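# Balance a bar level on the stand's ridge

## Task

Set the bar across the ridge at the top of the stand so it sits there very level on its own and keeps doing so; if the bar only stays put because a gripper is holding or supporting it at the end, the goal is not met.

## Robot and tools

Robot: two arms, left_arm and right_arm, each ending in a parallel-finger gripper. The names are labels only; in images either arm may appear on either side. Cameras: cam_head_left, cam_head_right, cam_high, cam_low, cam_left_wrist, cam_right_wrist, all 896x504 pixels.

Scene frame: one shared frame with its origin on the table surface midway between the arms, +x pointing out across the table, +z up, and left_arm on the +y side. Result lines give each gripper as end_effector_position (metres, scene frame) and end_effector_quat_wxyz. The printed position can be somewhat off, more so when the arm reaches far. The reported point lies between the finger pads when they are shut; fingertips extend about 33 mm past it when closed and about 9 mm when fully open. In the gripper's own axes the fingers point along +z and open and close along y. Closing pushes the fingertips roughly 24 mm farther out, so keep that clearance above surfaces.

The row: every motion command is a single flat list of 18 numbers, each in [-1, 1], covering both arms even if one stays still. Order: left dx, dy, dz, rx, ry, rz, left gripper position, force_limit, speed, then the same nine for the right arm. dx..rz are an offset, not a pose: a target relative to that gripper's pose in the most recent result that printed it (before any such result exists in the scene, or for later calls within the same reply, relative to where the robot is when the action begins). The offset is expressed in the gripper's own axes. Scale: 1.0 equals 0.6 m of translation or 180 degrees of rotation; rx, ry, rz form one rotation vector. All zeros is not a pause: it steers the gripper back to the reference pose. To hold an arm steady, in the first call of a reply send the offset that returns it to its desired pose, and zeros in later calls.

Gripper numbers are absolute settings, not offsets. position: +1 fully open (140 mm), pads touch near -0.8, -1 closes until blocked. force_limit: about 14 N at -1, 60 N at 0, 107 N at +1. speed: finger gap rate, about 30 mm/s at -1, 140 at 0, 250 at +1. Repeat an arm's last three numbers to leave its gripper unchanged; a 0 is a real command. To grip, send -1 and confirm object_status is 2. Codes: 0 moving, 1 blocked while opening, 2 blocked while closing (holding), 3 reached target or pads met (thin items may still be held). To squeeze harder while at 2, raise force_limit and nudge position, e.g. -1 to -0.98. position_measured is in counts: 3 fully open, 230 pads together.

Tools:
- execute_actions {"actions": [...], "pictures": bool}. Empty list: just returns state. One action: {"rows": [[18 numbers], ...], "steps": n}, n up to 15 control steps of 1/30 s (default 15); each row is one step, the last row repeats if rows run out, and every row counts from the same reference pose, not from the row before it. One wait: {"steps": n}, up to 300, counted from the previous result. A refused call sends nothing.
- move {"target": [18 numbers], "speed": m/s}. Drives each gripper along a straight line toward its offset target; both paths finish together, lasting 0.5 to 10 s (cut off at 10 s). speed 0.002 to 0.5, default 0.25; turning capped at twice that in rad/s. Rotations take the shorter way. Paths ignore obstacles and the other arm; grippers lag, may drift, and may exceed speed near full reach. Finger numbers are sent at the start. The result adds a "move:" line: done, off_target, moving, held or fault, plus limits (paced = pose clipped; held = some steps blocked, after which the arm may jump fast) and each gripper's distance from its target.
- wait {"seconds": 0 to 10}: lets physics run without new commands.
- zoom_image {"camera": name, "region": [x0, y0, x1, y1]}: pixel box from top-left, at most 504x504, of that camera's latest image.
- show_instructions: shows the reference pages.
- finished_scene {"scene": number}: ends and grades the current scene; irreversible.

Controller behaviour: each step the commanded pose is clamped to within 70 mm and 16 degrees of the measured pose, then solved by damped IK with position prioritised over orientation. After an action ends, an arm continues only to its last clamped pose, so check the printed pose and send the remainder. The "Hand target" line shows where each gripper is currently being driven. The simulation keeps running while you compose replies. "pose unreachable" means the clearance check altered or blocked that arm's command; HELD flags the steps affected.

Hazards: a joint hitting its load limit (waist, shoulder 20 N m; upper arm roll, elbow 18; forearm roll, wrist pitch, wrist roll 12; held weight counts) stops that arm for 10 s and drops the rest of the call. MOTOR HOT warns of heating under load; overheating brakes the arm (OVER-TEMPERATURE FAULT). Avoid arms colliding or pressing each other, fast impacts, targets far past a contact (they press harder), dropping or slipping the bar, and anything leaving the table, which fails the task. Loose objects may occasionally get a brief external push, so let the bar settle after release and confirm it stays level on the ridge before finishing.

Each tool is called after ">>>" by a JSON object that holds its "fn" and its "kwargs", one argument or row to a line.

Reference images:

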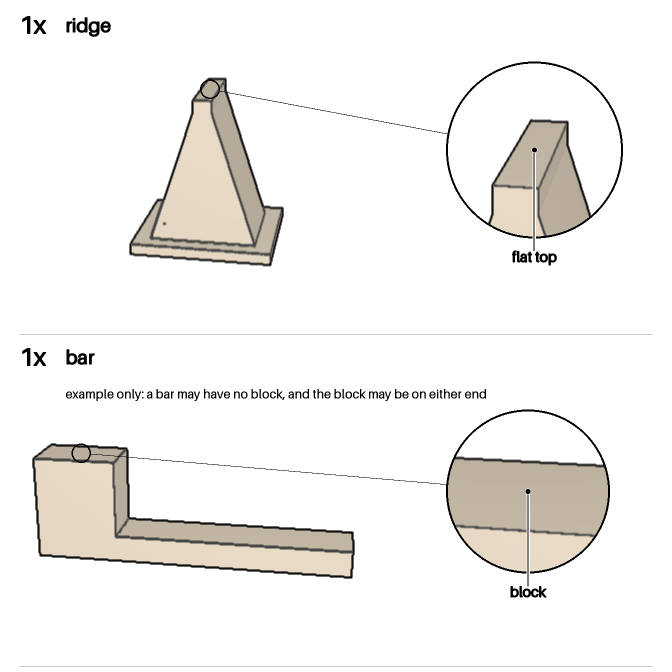

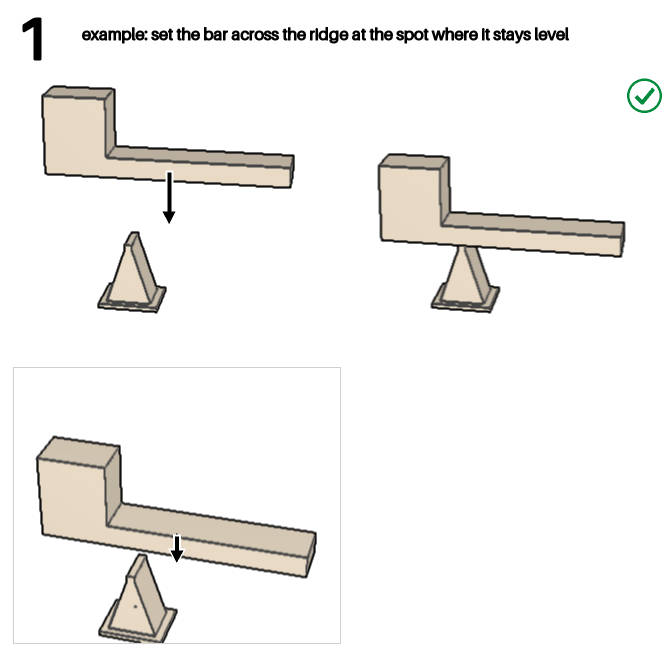

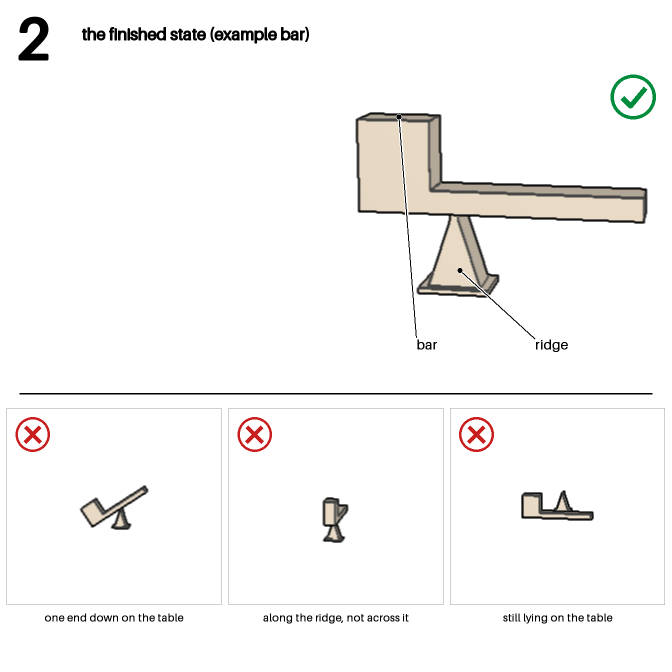

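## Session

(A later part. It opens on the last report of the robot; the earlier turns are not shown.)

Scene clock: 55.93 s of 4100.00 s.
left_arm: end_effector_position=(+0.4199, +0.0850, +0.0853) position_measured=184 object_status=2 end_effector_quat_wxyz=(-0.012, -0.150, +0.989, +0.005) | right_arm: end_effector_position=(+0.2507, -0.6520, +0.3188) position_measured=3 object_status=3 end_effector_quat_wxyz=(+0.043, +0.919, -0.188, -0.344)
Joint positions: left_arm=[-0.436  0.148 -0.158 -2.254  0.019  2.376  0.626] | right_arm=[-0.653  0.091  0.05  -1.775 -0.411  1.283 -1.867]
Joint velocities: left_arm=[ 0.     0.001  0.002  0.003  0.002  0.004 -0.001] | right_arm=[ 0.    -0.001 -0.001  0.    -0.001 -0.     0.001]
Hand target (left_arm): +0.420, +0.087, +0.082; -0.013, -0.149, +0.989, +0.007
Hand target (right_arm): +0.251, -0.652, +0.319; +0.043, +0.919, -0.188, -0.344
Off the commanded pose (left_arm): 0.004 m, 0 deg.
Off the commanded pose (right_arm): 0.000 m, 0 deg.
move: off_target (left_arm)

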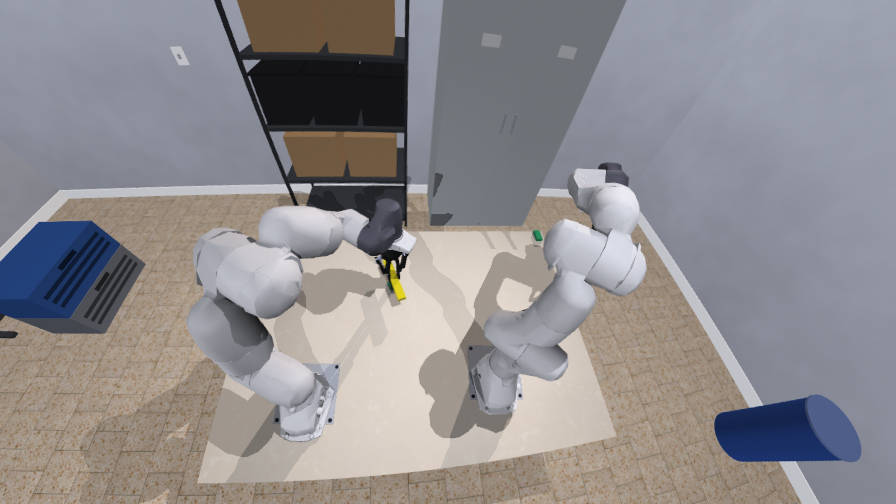

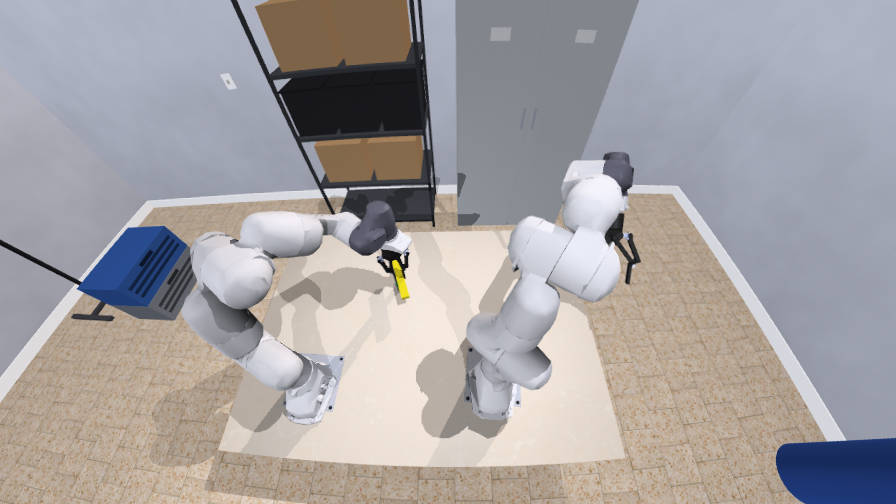

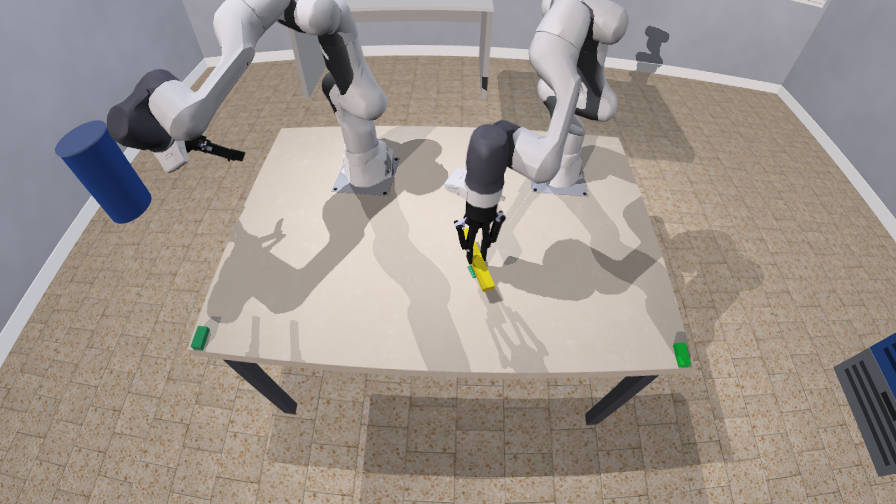

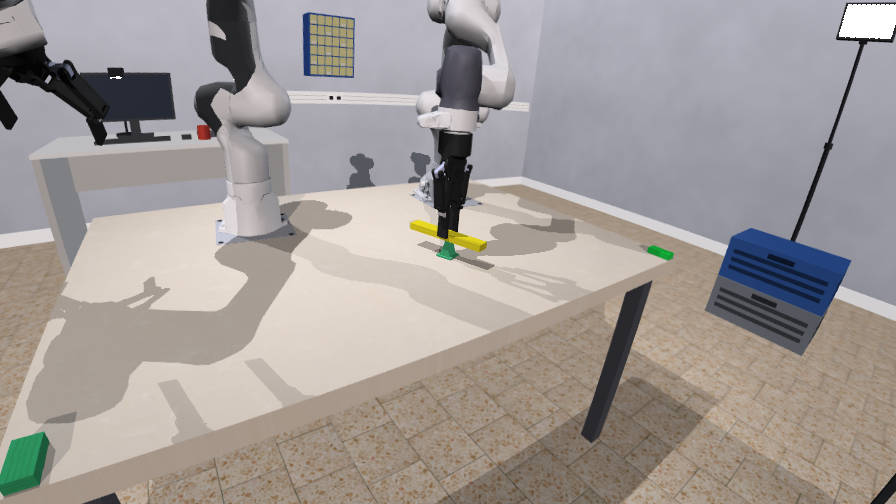

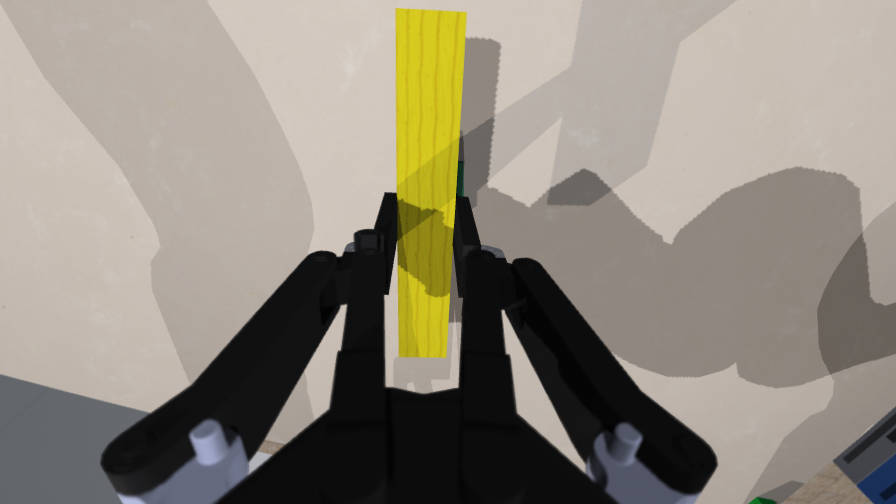

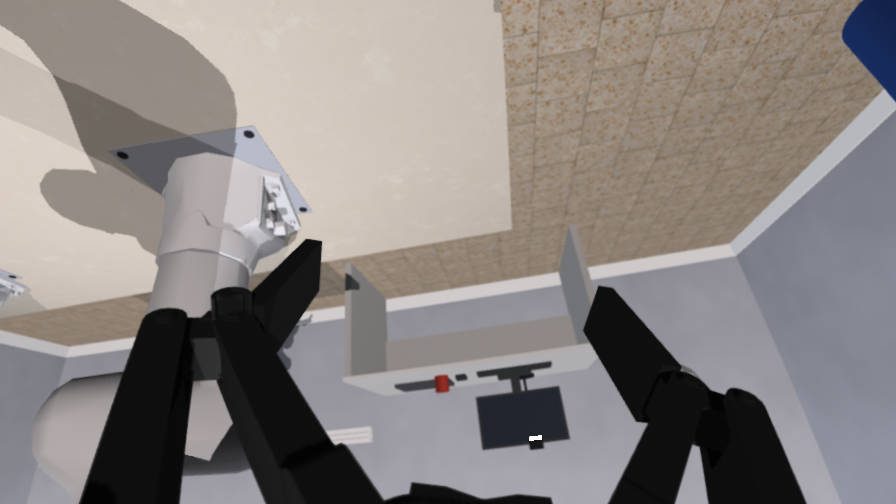

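Contact. Release slightly.

>>> {"fn": "move", "kwargs": {
  "target": [0,0,0,0,0,0,-0.3,-0.3,-1,0,0,0,0,0,0,1,0,0],
  "speed": 0.01
}}

>>> {"fn": "zoom_image", "kwargs": {
  "camera": "cam_low",
  "region": [380, 180, 520, 280]
}}

Scene clock: 58.13 s of 4100.00 s.
left_arm: end_effector_position=(+0.4202, +0.0849, +0.0854) position_measured=167 object_status=3 end_effector_quat_wxyz=(-0.012, -0.150, +0.989, +0.005) | right_arm: end_effector_position=(+0.2507, -0.6520, +0.3188) position_measured=3 object_status=3 end_effector_quat_wxyz=(+0.043, +0.919, -0.188, -0.344)
Joint positions: left_arm=[-0.436  0.148 -0.158 -2.254  0.019  2.376  0.626] | right_arm=[-0.653  0.091  0.05  -1.775 -0.411  1.283 -1.867]
Joint velocities: left_arm=[ 0.     0.     0.003  0.     0.001  0.    -0.001] | right_arm=[ 0.     0.    -0.     0.001  0.001  0.001  0.001]
Hand target (left_arm): +0.420, +0.085, +0.085; -0.012, -0.150, +0.989, +0.005
Hand target (right_arm): +0.251, -0.652, +0.319; +0.043, +0.919, -0.188, -0.344
Off the commanded pose (left_arm): 0.000 m, 0 deg.
Off the commanded pose (right_arm): 0.000 m, 0 deg.
move: done

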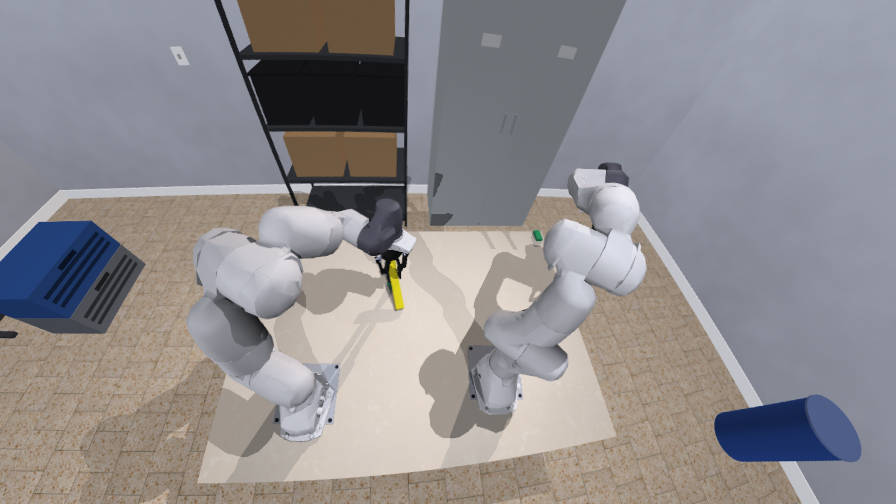

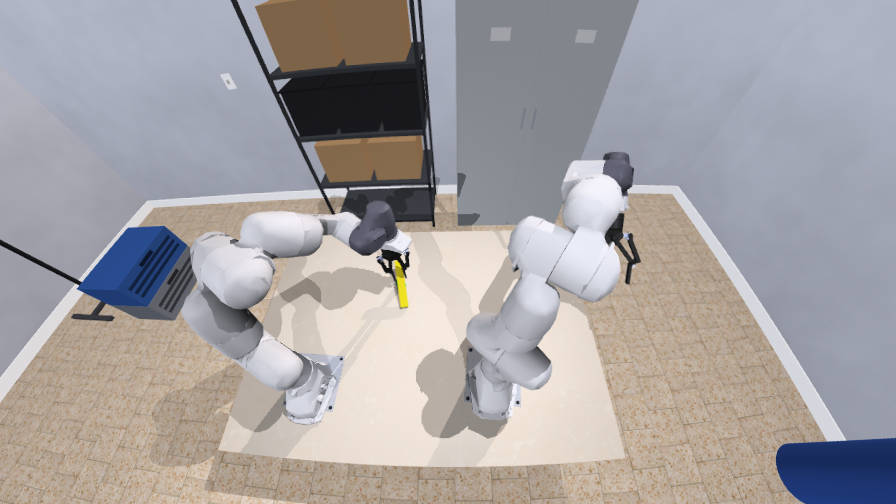

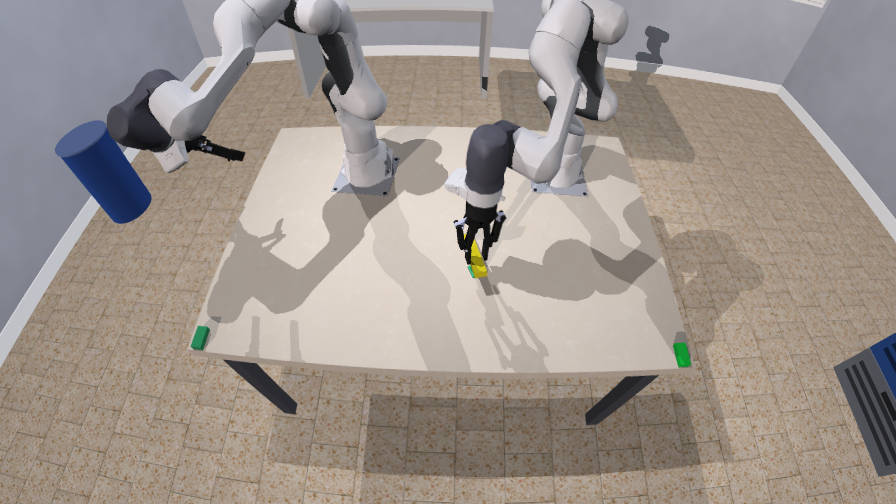

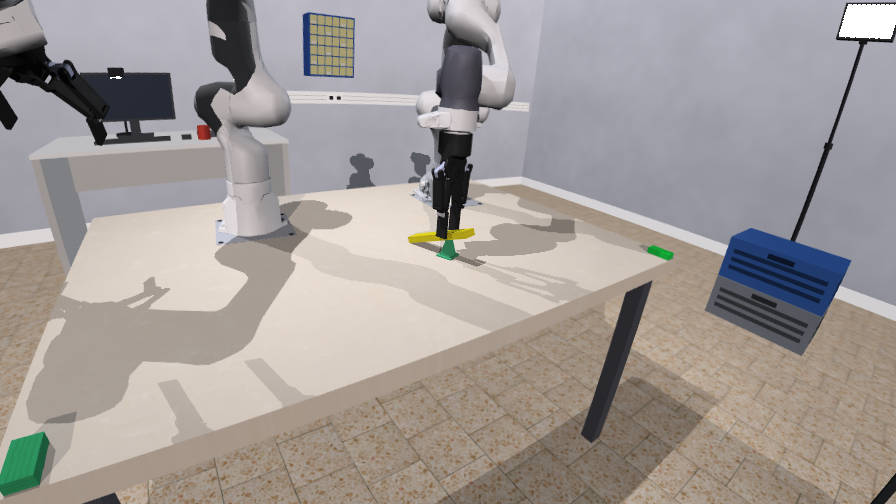

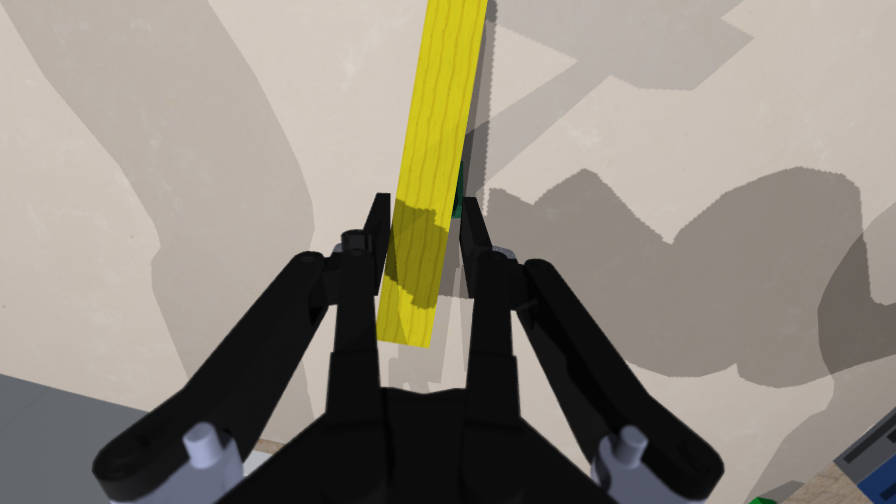

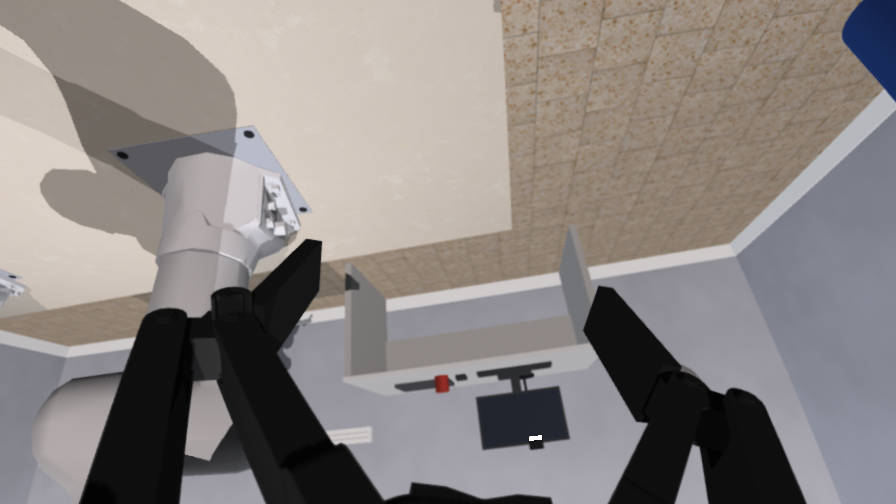

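Region (380, 180, 520, 280) of cam_low's 896x504 image, scaled by 3.600, with more detail than that image has; it fills the top 360 rows of this view, and the rest is white.

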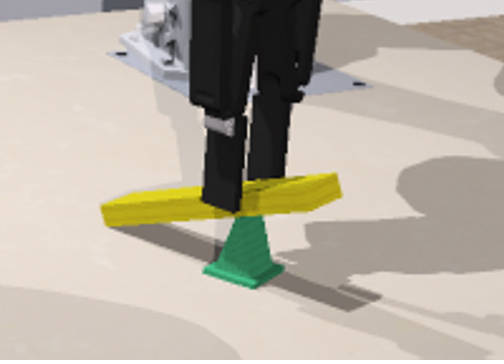

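>>> {"fn": "move", "kwargs": {
  "target": [0,0,0,0,-0.145,0,-0.3,-0.3,0,0.073,-1,0.034,0.285,-0.19,0.126,1,0,0]
}}

>>> {"fn": "move", "kwargs": {
  "target": [0,0,0.005,0,0,0,-1,-0.3,0,0,0,0,0,0.055,0,1,0,0]
}}

>>> {"fn": "move", "kwargs": {
  "target": [0,0,-0.07,0,0.145,0,-1,-0.3,0,0,0,0,0,0,0,1,0,0],
  "speed": 0.1
}}

>>> {"fn": "zoom_image", "kwargs": {
  "camera": "cam_low",
  "region": [300, 140, 540, 300]
}}

Scene clock: 81.73 s of 4100.00 s.
left_arm: end_effector_position=(+0.4237, +0.0859, +0.0859) position_measured=167 object_status=3 end_effector_quat_wxyz=(+0.215, -0.142, +0.965, +0.042) | right_arm: end_effector_position=(+0.4595, -0.1131, +0.1459) position_measured=3 object_status=3 end_effector_quat_wxyz=(-0.347, +0.655, -0.494, -0.455)
Joint positions: left_arm=[-0.601  0.062 -0.12  -2.452  0.805  2.575 -0.156] | right_arm=[-0.274  0.377  0.169 -2.173  0.942  1.651 -1.026]
Joint velocities: left_arm=[-0.    -0.001 -0.001 -0.     0.004 -0.001 -0.037] | right_arm=[-0.     0.     0.    -0.    -0.     0.004  0.005]
Hand target (left_arm): +0.423, +0.087, +0.086; +0.216, -0.147, +0.964, +0.042
Hand target (right_arm): +0.460, -0.113, +0.145; -0.346, +0.653, -0.497, -0.455
Off the commanded pose (left_arm): 0.004 m, 1 deg.
Off the commanded pose (right_arm): 0.007 m, 1 deg.
After step 90, 17.27 s passed at rest.
move: off_target (left_arm, right_arm)

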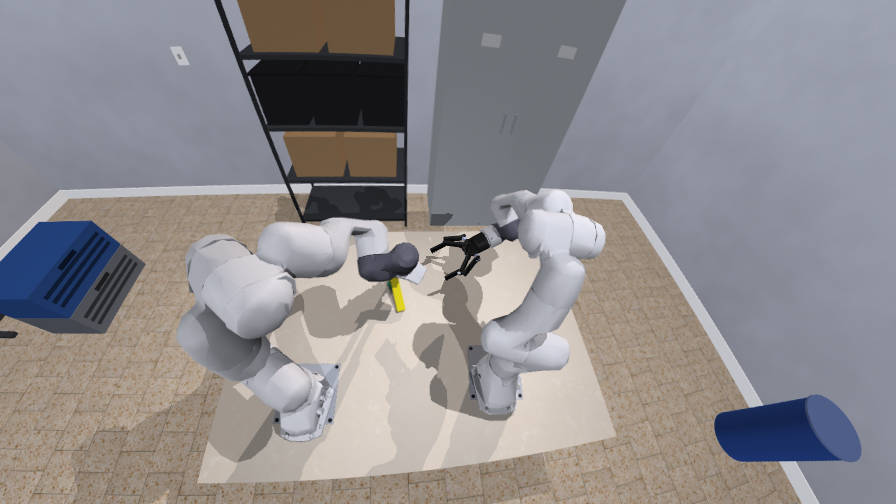

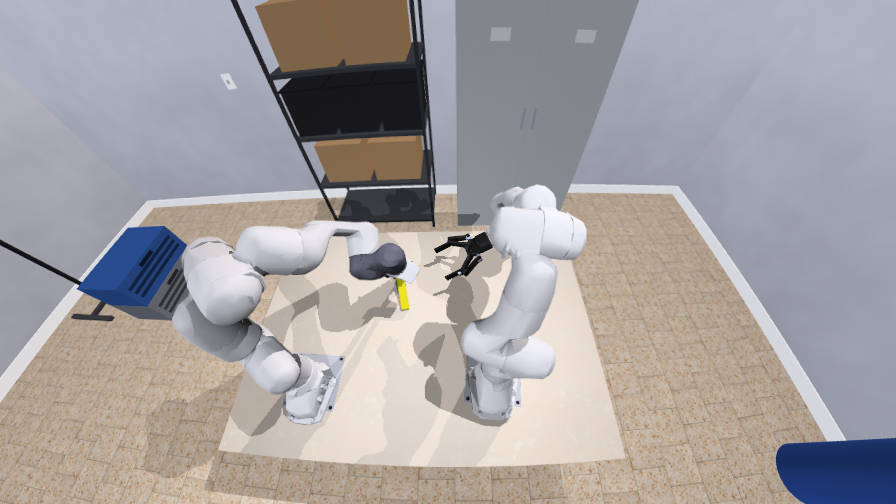

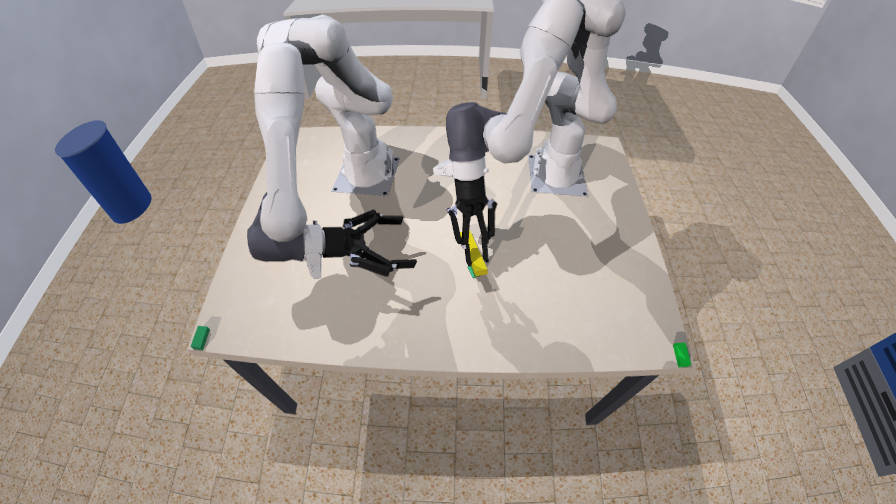

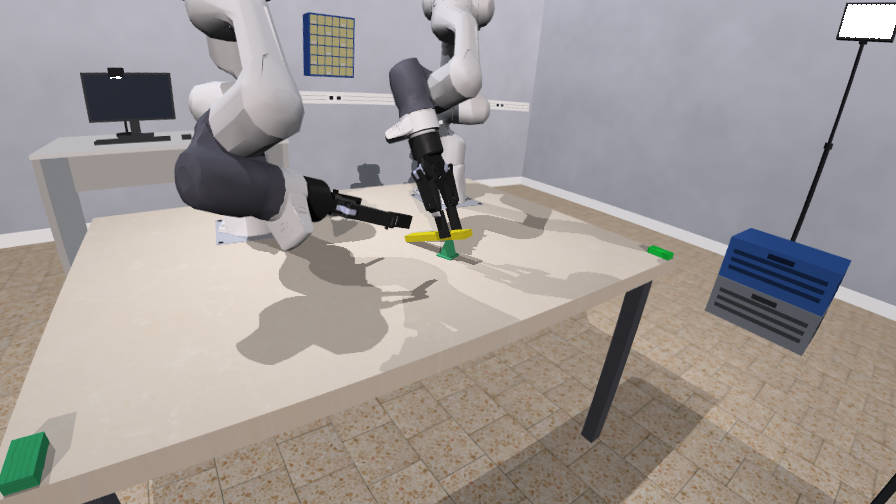

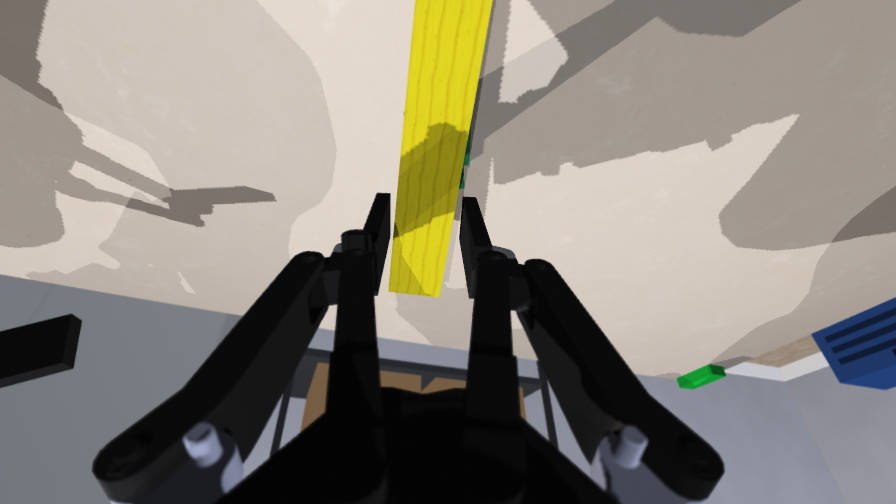

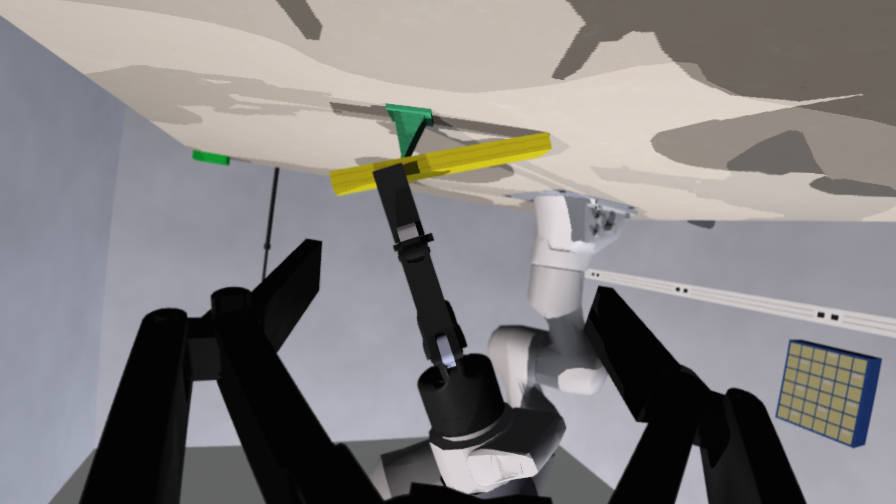

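Scene clock: 82.73 s of 4100.00 s.
left_arm: end_effector_position=(+0.4248, +0.0852, +0.0857) position_measured=184 object_status=2 end_effector_quat_wxyz=(+0.216, -0.141, +0.965, +0.041) | right_arm: end_effector_position=(+0.4601, -0.1113, +0.1496) position_measured=3 object_status=3 end_effector_quat_wxyz=(-0.308, +0.694, -0.515, -0.398)
Joint positions: left_arm=[-0.601  0.065 -0.119 -2.449  0.81   2.577 -0.158] | right_arm=[-0.215  0.244  0.166 -2.237  0.906  1.763 -0.965]
Joint velocities: left_arm=[ 0.002  0.001  0.001  0.     0.    -0.001 -0.001] | right_arm=[-0.    -0.    -0.002  0.001 -0.003  0.011  0.022]
Hand target (left_arm): +0.425, +0.086, +0.083; +0.215, -0.142, +0.965, +0.042
Hand target (right_arm): +0.460, -0.112, +0.148; -0.305, +0.692, -0.520, -0.398
Off the commanded pose (left_arm): 0.003 m, 0 deg.
Off the commanded pose (right_arm): 0.004 m, 1 deg.
move: off_target (right_arm)

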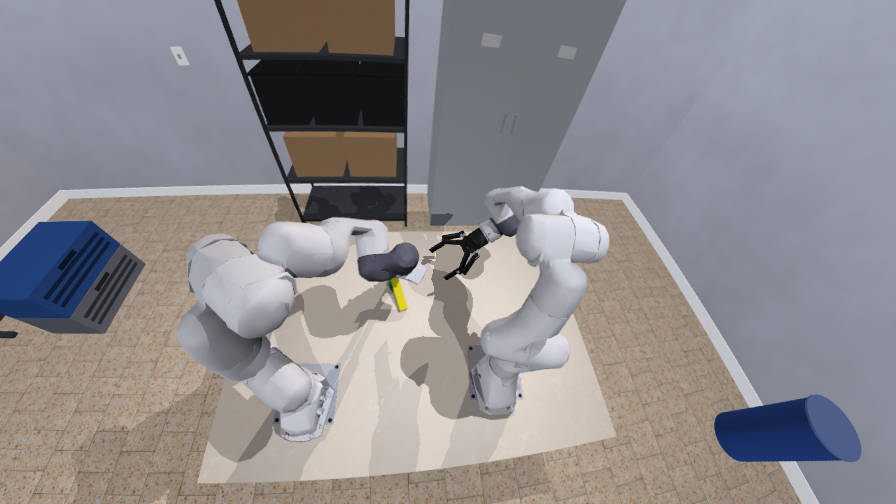

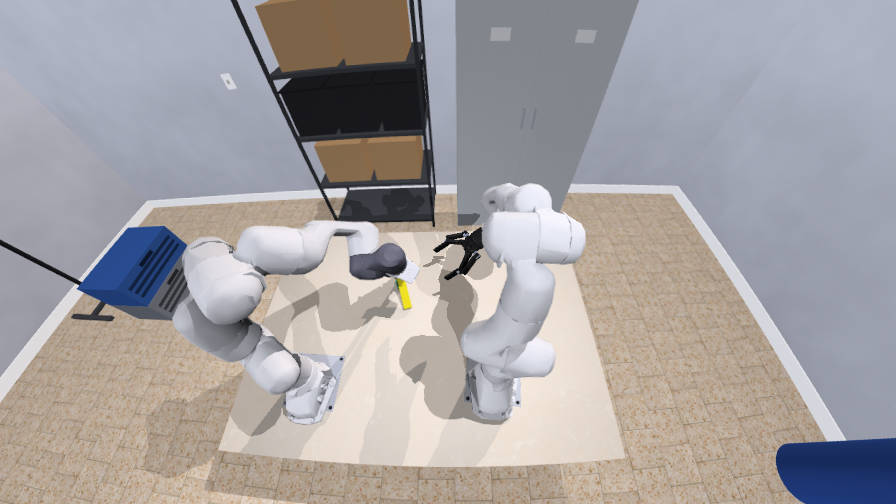

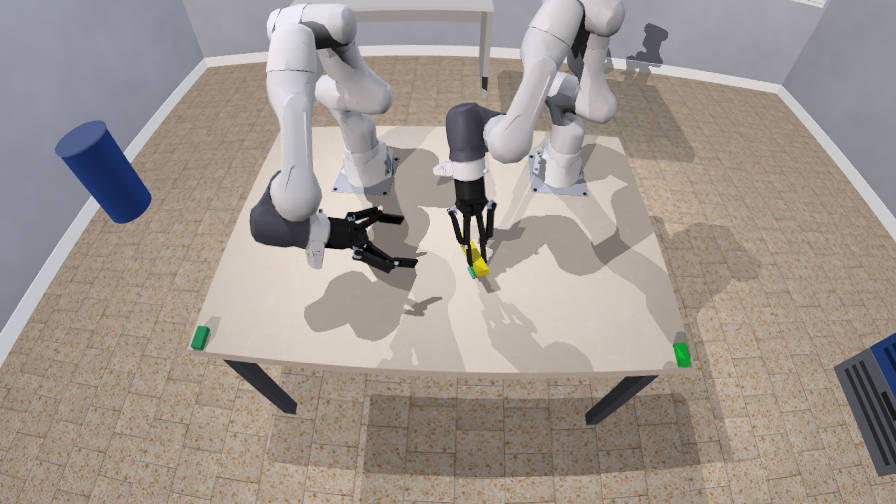

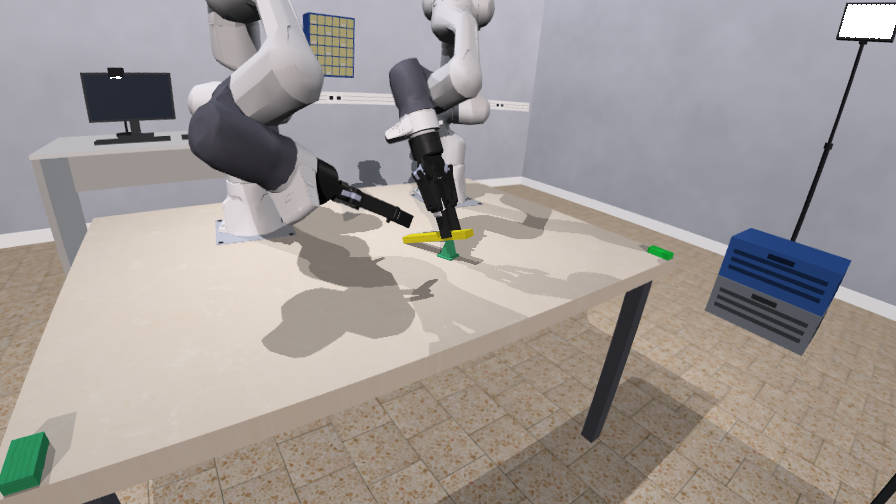

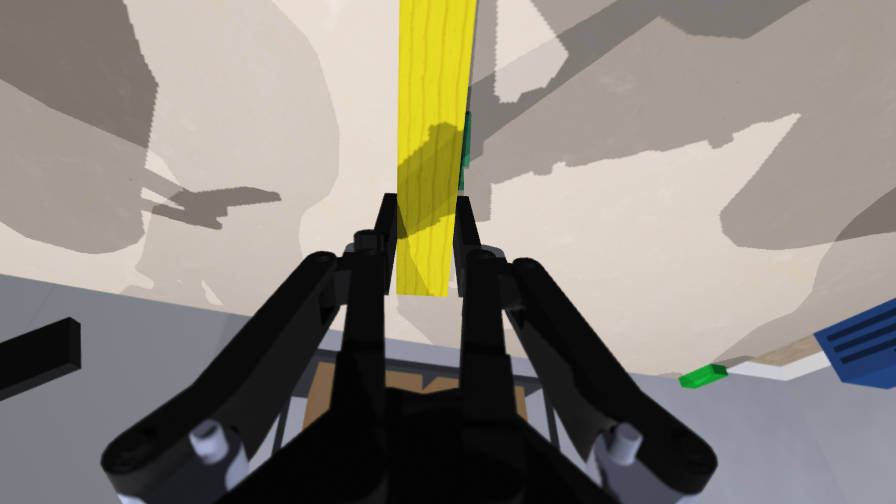

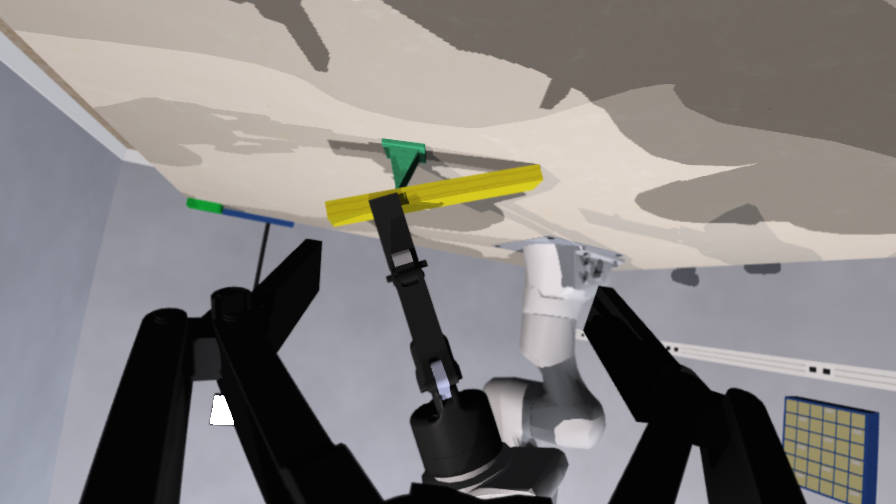

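Scene clock: 85.70 s of 4100.00 s.
left_arm: end_effector_position=(+0.4045, +0.0779, +0.1233) position_measured=184 object_status=2 end_effector_quat_wxyz=(-0.011, -0.148, +0.989, +0.007) | right_arm: end_effector_position=(+0.4601, -0.1113, +0.1496) position_measured=3 object_status=3 end_effector_quat_wxyz=(-0.308, +0.694, -0.515, -0.398)
Joint positions: left_arm=[-0.514  0.061 -0.11  -2.255  0.001  2.291  0.612] | right_arm=[-0.215  0.244  0.166 -2.237  0.906  1.763 -0.965]
Joint velocities: left_arm=[ 0.001  0.001  0.001  0.001 -0.002 -0.005  0.03 ] | right_arm=[-0.001 -0.    -0.001 -0.    -0.    -0.     0.   ]
Hand target (left_arm): +0.404, +0.078, +0.124; -0.013, -0.143, +0.990, +0.006
Hand target (right_arm): +0.460, -0.111, +0.150; -0.308, +0.694, -0.515, -0.398
Off the commanded pose (left_arm): 0.004 m, 0 deg.
Off the commanded pose (right_arm): 0.000 m, 0 deg.
move: off_target (left_arm)

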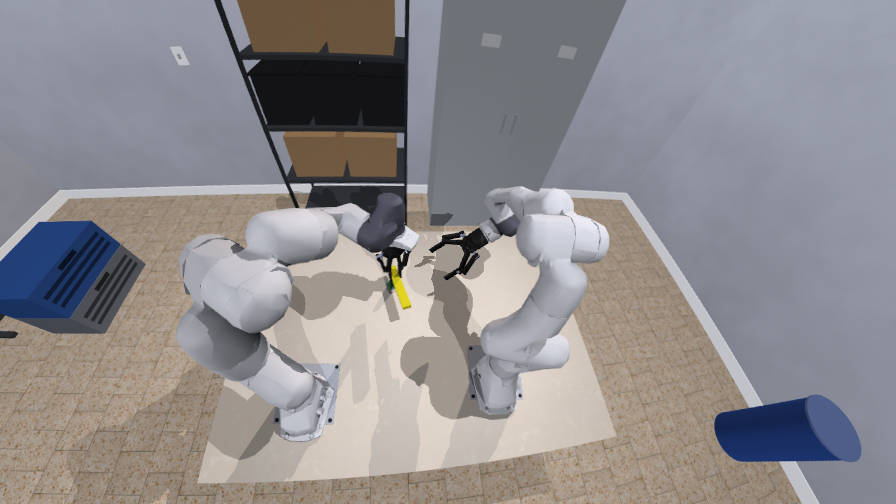

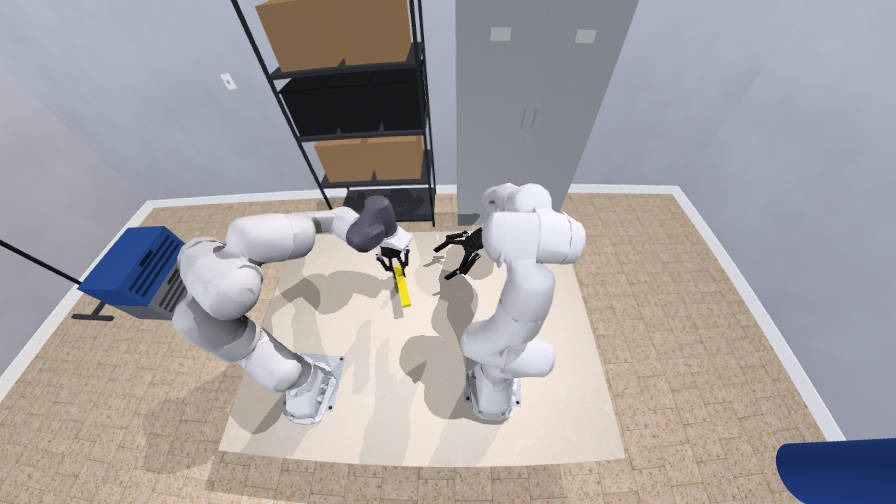

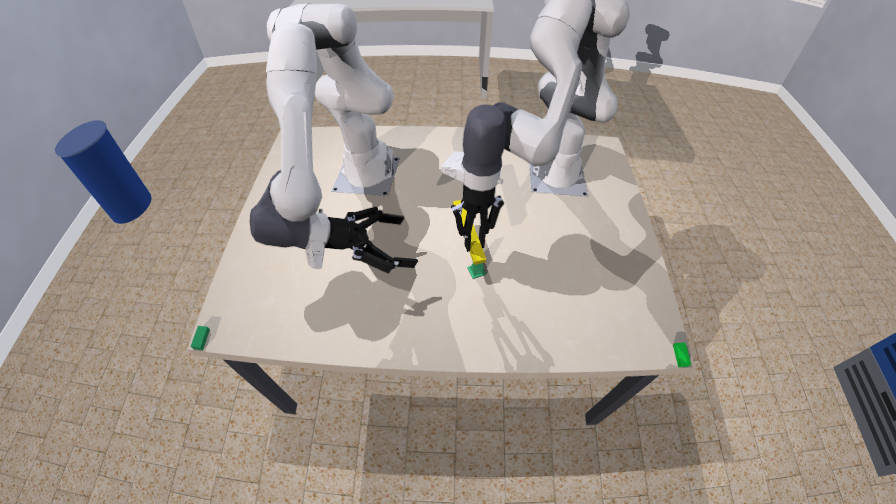

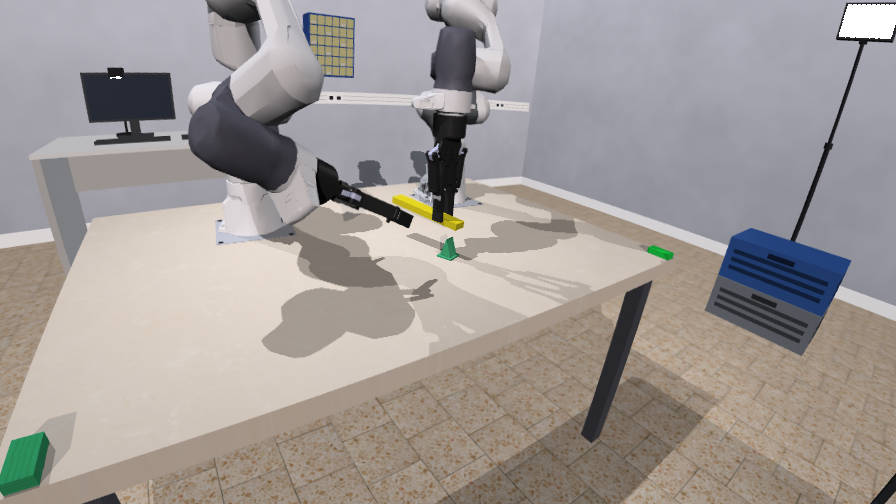

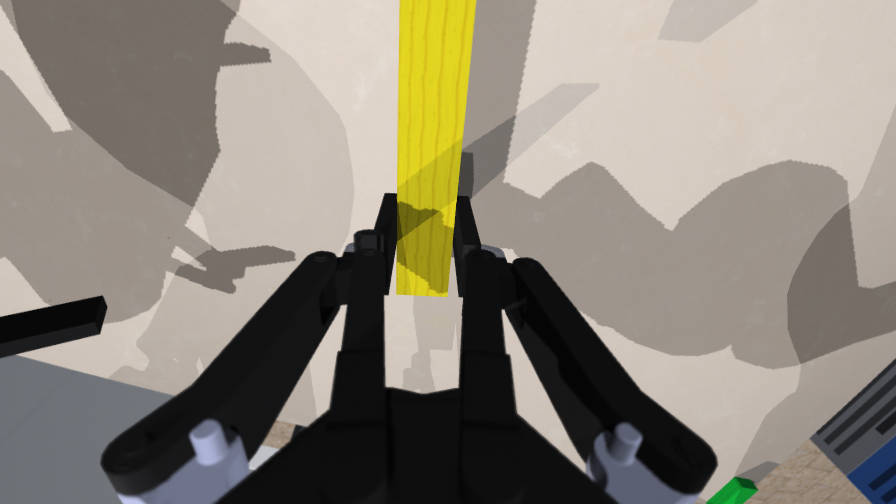

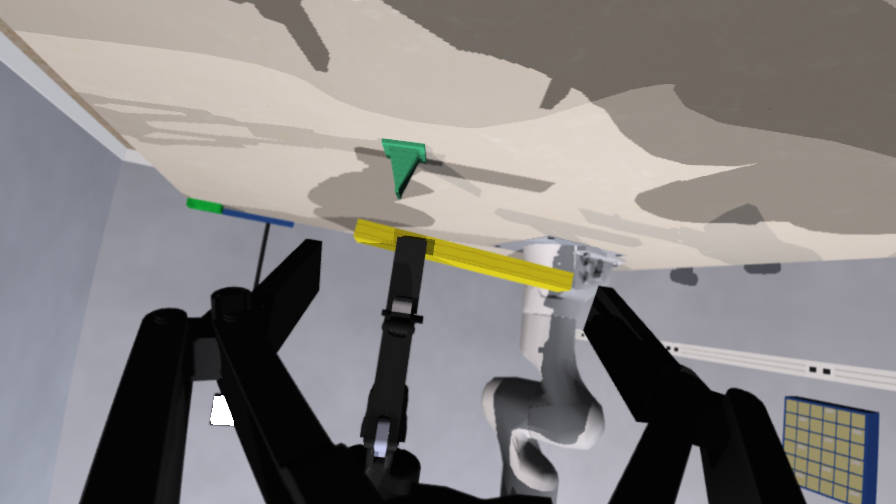

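Region (300, 140, 540, 300) of cam_low's 896x504 image, scaled by 2.100, with more detail than that image has.

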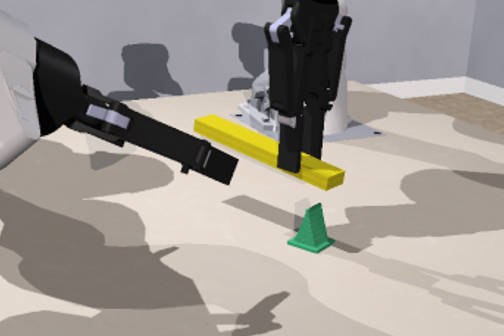

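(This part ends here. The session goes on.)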